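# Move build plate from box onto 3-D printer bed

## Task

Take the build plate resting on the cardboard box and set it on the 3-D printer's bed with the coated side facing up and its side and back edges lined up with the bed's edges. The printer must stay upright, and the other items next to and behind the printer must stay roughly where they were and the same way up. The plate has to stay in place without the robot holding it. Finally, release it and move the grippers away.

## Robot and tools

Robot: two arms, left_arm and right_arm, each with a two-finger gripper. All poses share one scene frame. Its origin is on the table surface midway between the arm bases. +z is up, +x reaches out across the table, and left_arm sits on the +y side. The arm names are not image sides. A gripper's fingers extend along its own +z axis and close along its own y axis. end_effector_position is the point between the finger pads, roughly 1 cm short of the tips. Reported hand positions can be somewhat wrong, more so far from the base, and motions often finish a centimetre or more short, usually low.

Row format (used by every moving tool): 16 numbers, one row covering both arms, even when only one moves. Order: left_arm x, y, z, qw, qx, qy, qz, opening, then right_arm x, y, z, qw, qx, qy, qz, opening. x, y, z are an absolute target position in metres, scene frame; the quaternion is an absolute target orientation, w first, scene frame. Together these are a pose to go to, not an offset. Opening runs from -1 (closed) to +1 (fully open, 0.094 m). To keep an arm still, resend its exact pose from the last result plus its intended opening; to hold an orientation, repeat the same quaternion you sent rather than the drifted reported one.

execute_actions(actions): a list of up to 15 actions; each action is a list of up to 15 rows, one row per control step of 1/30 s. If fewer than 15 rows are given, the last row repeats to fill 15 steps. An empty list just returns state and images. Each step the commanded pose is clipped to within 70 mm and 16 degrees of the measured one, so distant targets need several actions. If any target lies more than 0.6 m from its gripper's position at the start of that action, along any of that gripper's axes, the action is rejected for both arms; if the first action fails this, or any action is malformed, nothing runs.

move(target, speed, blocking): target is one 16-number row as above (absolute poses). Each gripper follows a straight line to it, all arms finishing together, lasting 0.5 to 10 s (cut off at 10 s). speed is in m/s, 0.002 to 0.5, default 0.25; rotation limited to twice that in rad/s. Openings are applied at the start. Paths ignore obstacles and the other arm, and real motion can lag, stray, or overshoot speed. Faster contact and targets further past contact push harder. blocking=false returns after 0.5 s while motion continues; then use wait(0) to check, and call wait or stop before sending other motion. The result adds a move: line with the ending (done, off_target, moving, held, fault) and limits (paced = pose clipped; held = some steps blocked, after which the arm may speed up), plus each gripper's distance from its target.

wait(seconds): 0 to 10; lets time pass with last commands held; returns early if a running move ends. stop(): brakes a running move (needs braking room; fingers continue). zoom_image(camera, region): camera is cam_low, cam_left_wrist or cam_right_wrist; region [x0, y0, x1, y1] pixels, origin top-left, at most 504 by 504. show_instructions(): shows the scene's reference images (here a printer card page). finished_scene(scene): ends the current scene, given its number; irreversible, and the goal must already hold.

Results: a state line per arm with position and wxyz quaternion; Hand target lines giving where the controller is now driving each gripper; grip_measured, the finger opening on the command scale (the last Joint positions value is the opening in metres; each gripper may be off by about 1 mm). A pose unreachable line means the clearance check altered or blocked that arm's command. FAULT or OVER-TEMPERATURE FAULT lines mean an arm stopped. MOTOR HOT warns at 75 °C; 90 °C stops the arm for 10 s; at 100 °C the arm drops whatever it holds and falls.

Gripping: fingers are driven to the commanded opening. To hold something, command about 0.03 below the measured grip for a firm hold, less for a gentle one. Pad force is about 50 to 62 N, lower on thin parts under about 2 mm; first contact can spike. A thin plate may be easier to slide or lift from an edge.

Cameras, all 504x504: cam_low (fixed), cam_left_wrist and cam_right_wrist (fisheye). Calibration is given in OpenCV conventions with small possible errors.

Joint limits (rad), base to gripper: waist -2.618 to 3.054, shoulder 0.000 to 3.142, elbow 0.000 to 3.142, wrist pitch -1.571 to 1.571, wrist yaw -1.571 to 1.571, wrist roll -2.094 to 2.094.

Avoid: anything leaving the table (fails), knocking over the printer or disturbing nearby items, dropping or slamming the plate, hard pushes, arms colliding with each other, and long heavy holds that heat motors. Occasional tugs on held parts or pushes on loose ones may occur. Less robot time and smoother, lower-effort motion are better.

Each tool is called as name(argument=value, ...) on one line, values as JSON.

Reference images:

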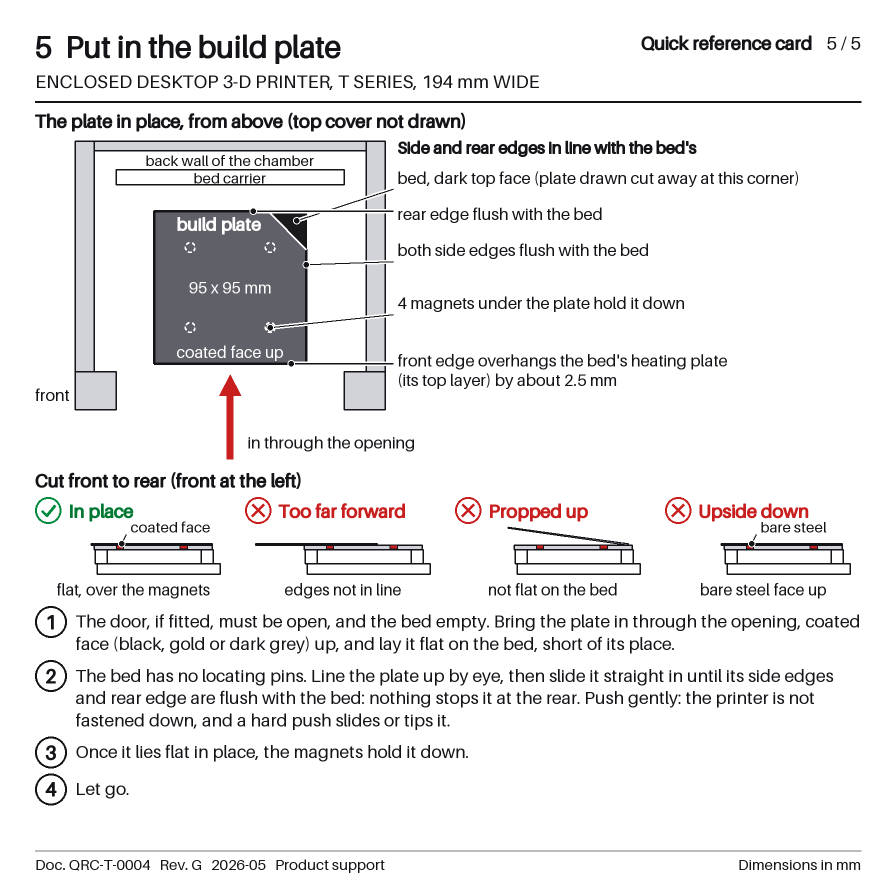

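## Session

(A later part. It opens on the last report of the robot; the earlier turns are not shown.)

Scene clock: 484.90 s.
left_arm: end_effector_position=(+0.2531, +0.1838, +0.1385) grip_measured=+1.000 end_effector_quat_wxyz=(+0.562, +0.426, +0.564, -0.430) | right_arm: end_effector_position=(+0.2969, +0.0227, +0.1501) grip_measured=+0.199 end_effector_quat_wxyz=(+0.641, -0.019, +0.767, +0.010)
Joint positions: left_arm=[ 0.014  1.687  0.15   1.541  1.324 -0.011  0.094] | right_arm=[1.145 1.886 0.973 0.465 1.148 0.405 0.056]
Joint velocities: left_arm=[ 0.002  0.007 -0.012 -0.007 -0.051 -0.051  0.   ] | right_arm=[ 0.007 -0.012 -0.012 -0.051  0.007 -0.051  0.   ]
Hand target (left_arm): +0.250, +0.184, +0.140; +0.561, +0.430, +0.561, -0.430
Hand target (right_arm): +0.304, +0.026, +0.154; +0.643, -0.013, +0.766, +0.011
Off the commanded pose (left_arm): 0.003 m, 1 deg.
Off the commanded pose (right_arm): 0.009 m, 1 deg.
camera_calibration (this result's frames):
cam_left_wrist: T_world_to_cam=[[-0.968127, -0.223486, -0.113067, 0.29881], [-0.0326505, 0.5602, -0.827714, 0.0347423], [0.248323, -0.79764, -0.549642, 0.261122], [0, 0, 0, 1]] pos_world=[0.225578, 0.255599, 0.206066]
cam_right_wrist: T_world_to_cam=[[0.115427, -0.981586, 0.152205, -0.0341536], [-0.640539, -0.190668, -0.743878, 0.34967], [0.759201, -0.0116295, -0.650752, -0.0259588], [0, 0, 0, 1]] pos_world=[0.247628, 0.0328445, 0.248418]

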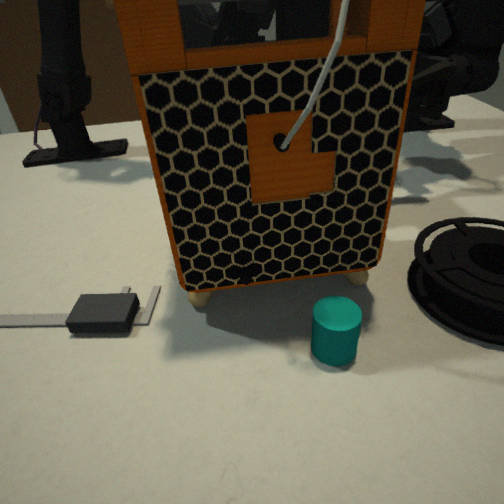

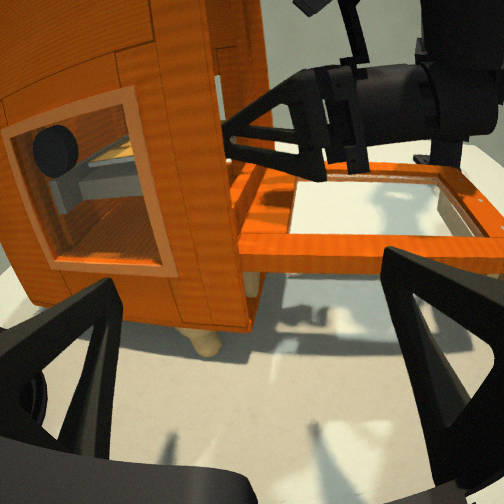

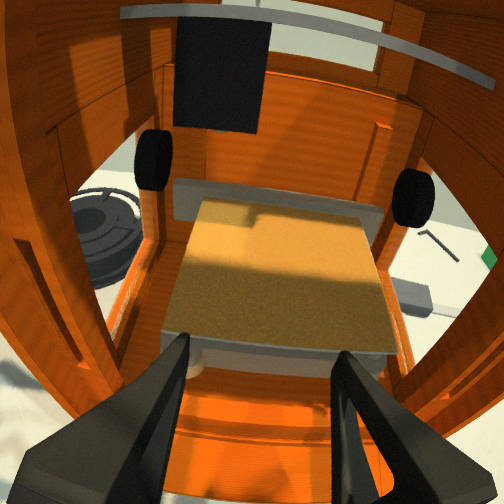

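The plate seems to have snapped into place ahead of the fingers. Back off and check.

move(target=[0.25,0.184,0.14,0.561,0.43,0.561,-0.43,1,0.22,0.0,0.17,0.6427,-0.0134,0.766,0.011,0.2], speed=0.15)

zoom_image(camera="cam_left_wrist", region=[70,130,140,200])

zoom_image(camera="cam_right_wrist", region=[120,140,360,340])

Scene clock: 492.57 s.
left_arm: end_effector_position=(+0.2531, +0.1838, +0.1385) grip_measured=+1.000 end_effector_quat_wxyz=(+0.562, +0.426, +0.564, -0.430) | right_arm: end_effector_position=(+0.2219, -0.0015, +0.1590) grip_measured=+0.199 end_effector_quat_wxyz=(+0.638, -0.025, +0.770, +0.005)
Joint positions: left_arm=[ 0.014  1.687  0.15   1.541  1.324 -0.011  0.094] | right_arm=[1.34  1.721 0.904 0.032 1.304 0.743 0.056]
Joint velocities: left_arm=[ 0.007 -0.002 -0.017 -0.037  0.022  0.022  0.   ] | right_arm=[-0.027  0.002  0.002 -0.022  0.007  0.066  0.001]
Hand target (left_arm): +0.250, +0.184, +0.140; +0.561, +0.430, +0.561, -0.430
Hand target (right_arm): +0.221, -0.001, +0.171; +0.644, -0.014, +0.765, +0.010
Off the commanded pose (left_arm): 0.003 m, 1 deg.
Off the commanded pose (right_arm): 0.011 m, 2 deg.
move: off_target (right_arm)
camera_calibration (this result's frames):
cam_left_wrist: T_world_to_cam=[[-0.968127, -0.223486, -0.113067, 0.29881], [-0.0326505, 0.5602, -0.827714, 0.0347423], [0.248323, -0.79764, -0.549642, 0.261122], [0, 0, 0, 1]] pos_world=[0.225578, 0.255599, 0.206066]
cam_right_wrist: T_world_to_cam=[[0.119859, -0.978596, 0.167283, -0.0540529], [-0.64565, -0.204832, -0.735649, 0.303446], [0.754168, -0.019832, -0.656382, 0.0384594], [0, 0, 0, 1]] pos_world=[0.173394, 0.0100225, 0.257516]

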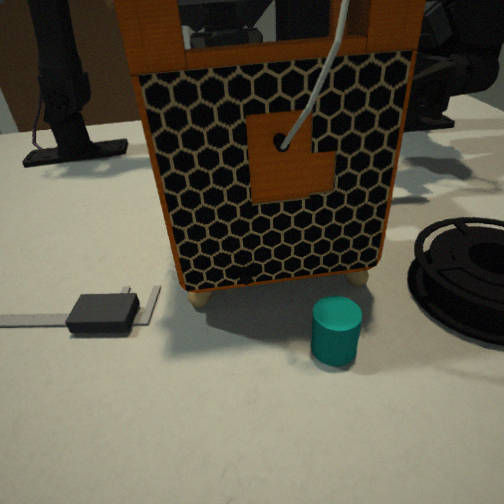

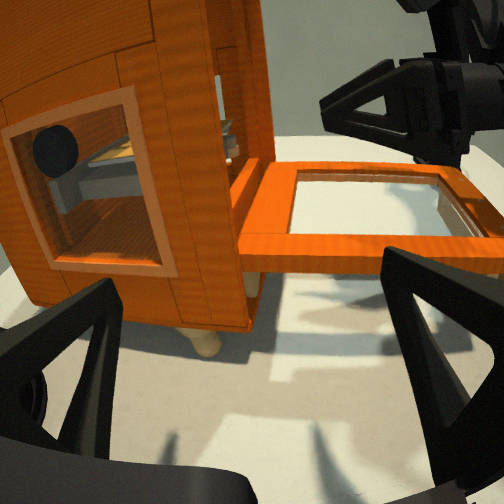

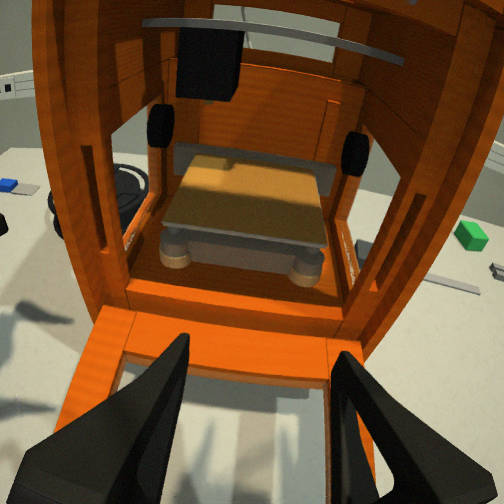

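Region (70, 130, 140, 200) of cam_left_wrist's 504x504 image, scaled by 7.200, with more detail than that image has.

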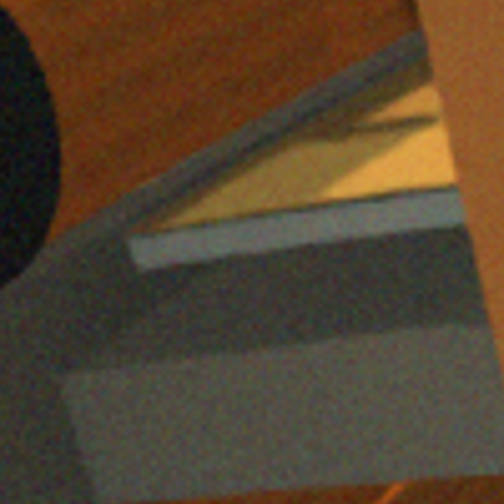

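Region (120, 140, 360, 340) of cam_right_wrist's 504x504 image, scaled by 2.100, with more detail than that image has.

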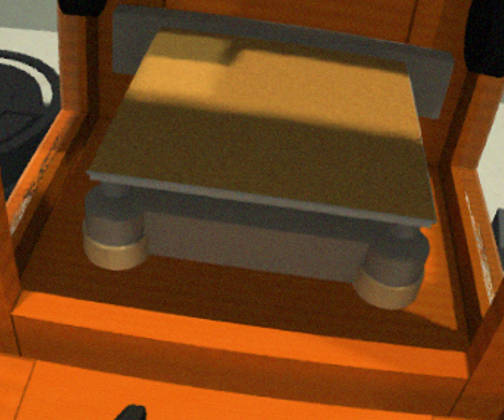

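Flush. Move clear.

move(target=[0.2,0.24,0.28,0.462,0.331,0.8,-0.191,1,0.18,-0.2,0.3,0.462,-0.331,0.8,0.191,1])

finished_scene(scene=1)

Scene clock: 500.97 s.
left_arm: end_effector_position=(+0.2040, +0.2410, +0.2699) grip_measured=+1.000 end_effector_quat_wxyz=(+0.457, +0.333, +0.802, -0.190) | right_arm: end_effector_position=(+0.1834, -0.1973, +0.2951) grip_measured=+1.000 end_effector_quat_wxyz=(+0.462, -0.321, +0.801, +0.203)
Joint positions: left_arm=[-0.028  0.642  0.938 -0.986  0.641  0.459  0.094] | right_arm=[ 0.134  0.655  1.015 -0.954 -0.499 -0.279  0.094]
Joint velocities: left_arm=[-0.002 -0.007 -0.007  0.022 -0.095 -0.007  0.   ] | right_arm=[-0.022 -0.007 -0.007 -0.007 -0.051  0.037  0.   ]
Hand target (left_arm): +0.203, +0.240, +0.279; +0.461, +0.334, +0.800, -0.189
Hand target (right_arm): +0.182, -0.197, +0.302; +0.463, -0.324, +0.799, +0.206
Off the commanded pose (left_arm): 0.011 m, 1 deg.
Off the commanded pose (right_arm): 0.007 m, 2 deg.
move: off_target (left_arm); limits=paced
camera_calibration (this result's frames):
cam_left_wrist: T_world_to_cam=[[-0.772317, -0.630035, -0.0811313, 0.328325], [-0.542877, 0.720942, -0.430728, 0.0680675], [0.329865, -0.288614, -0.898828, 0.346099], [0, 0, 0, 1]] pos_world=[0.176357, 0.257673, 0.36704]
cam_right_wrist: T_world_to_cam=[[0.779411, -0.621065, 0.0824415, -0.289208], [-0.508667, -0.704123, -0.495449, 0.14409], [0.365755, 0.344223, -0.864716, 0.357467], [0, 0, 0, 1]] pos_world=[0.16796, -0.201208, 0.40434]

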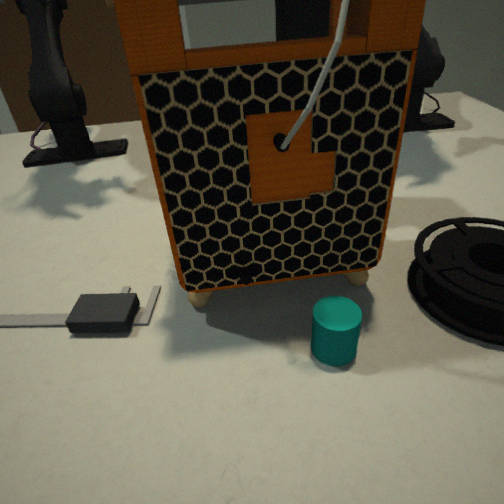

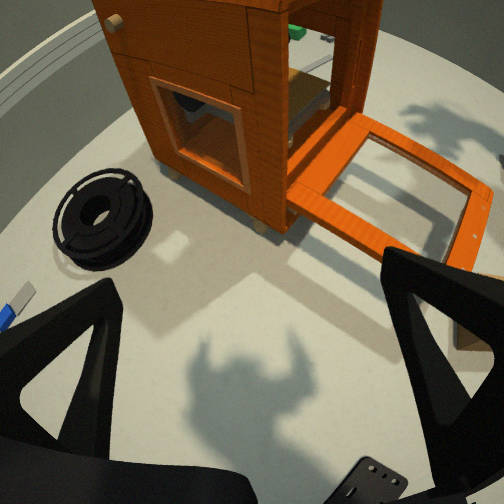

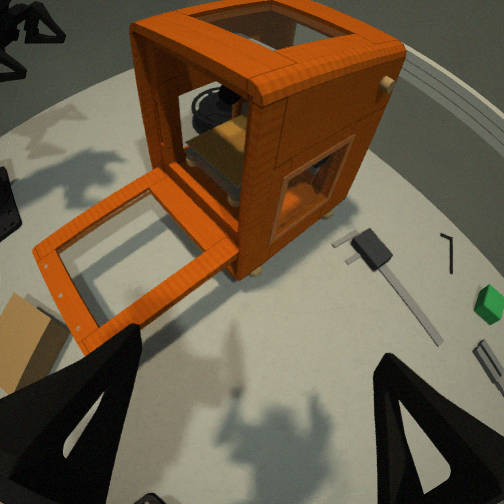

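The scene is finished: the task was done.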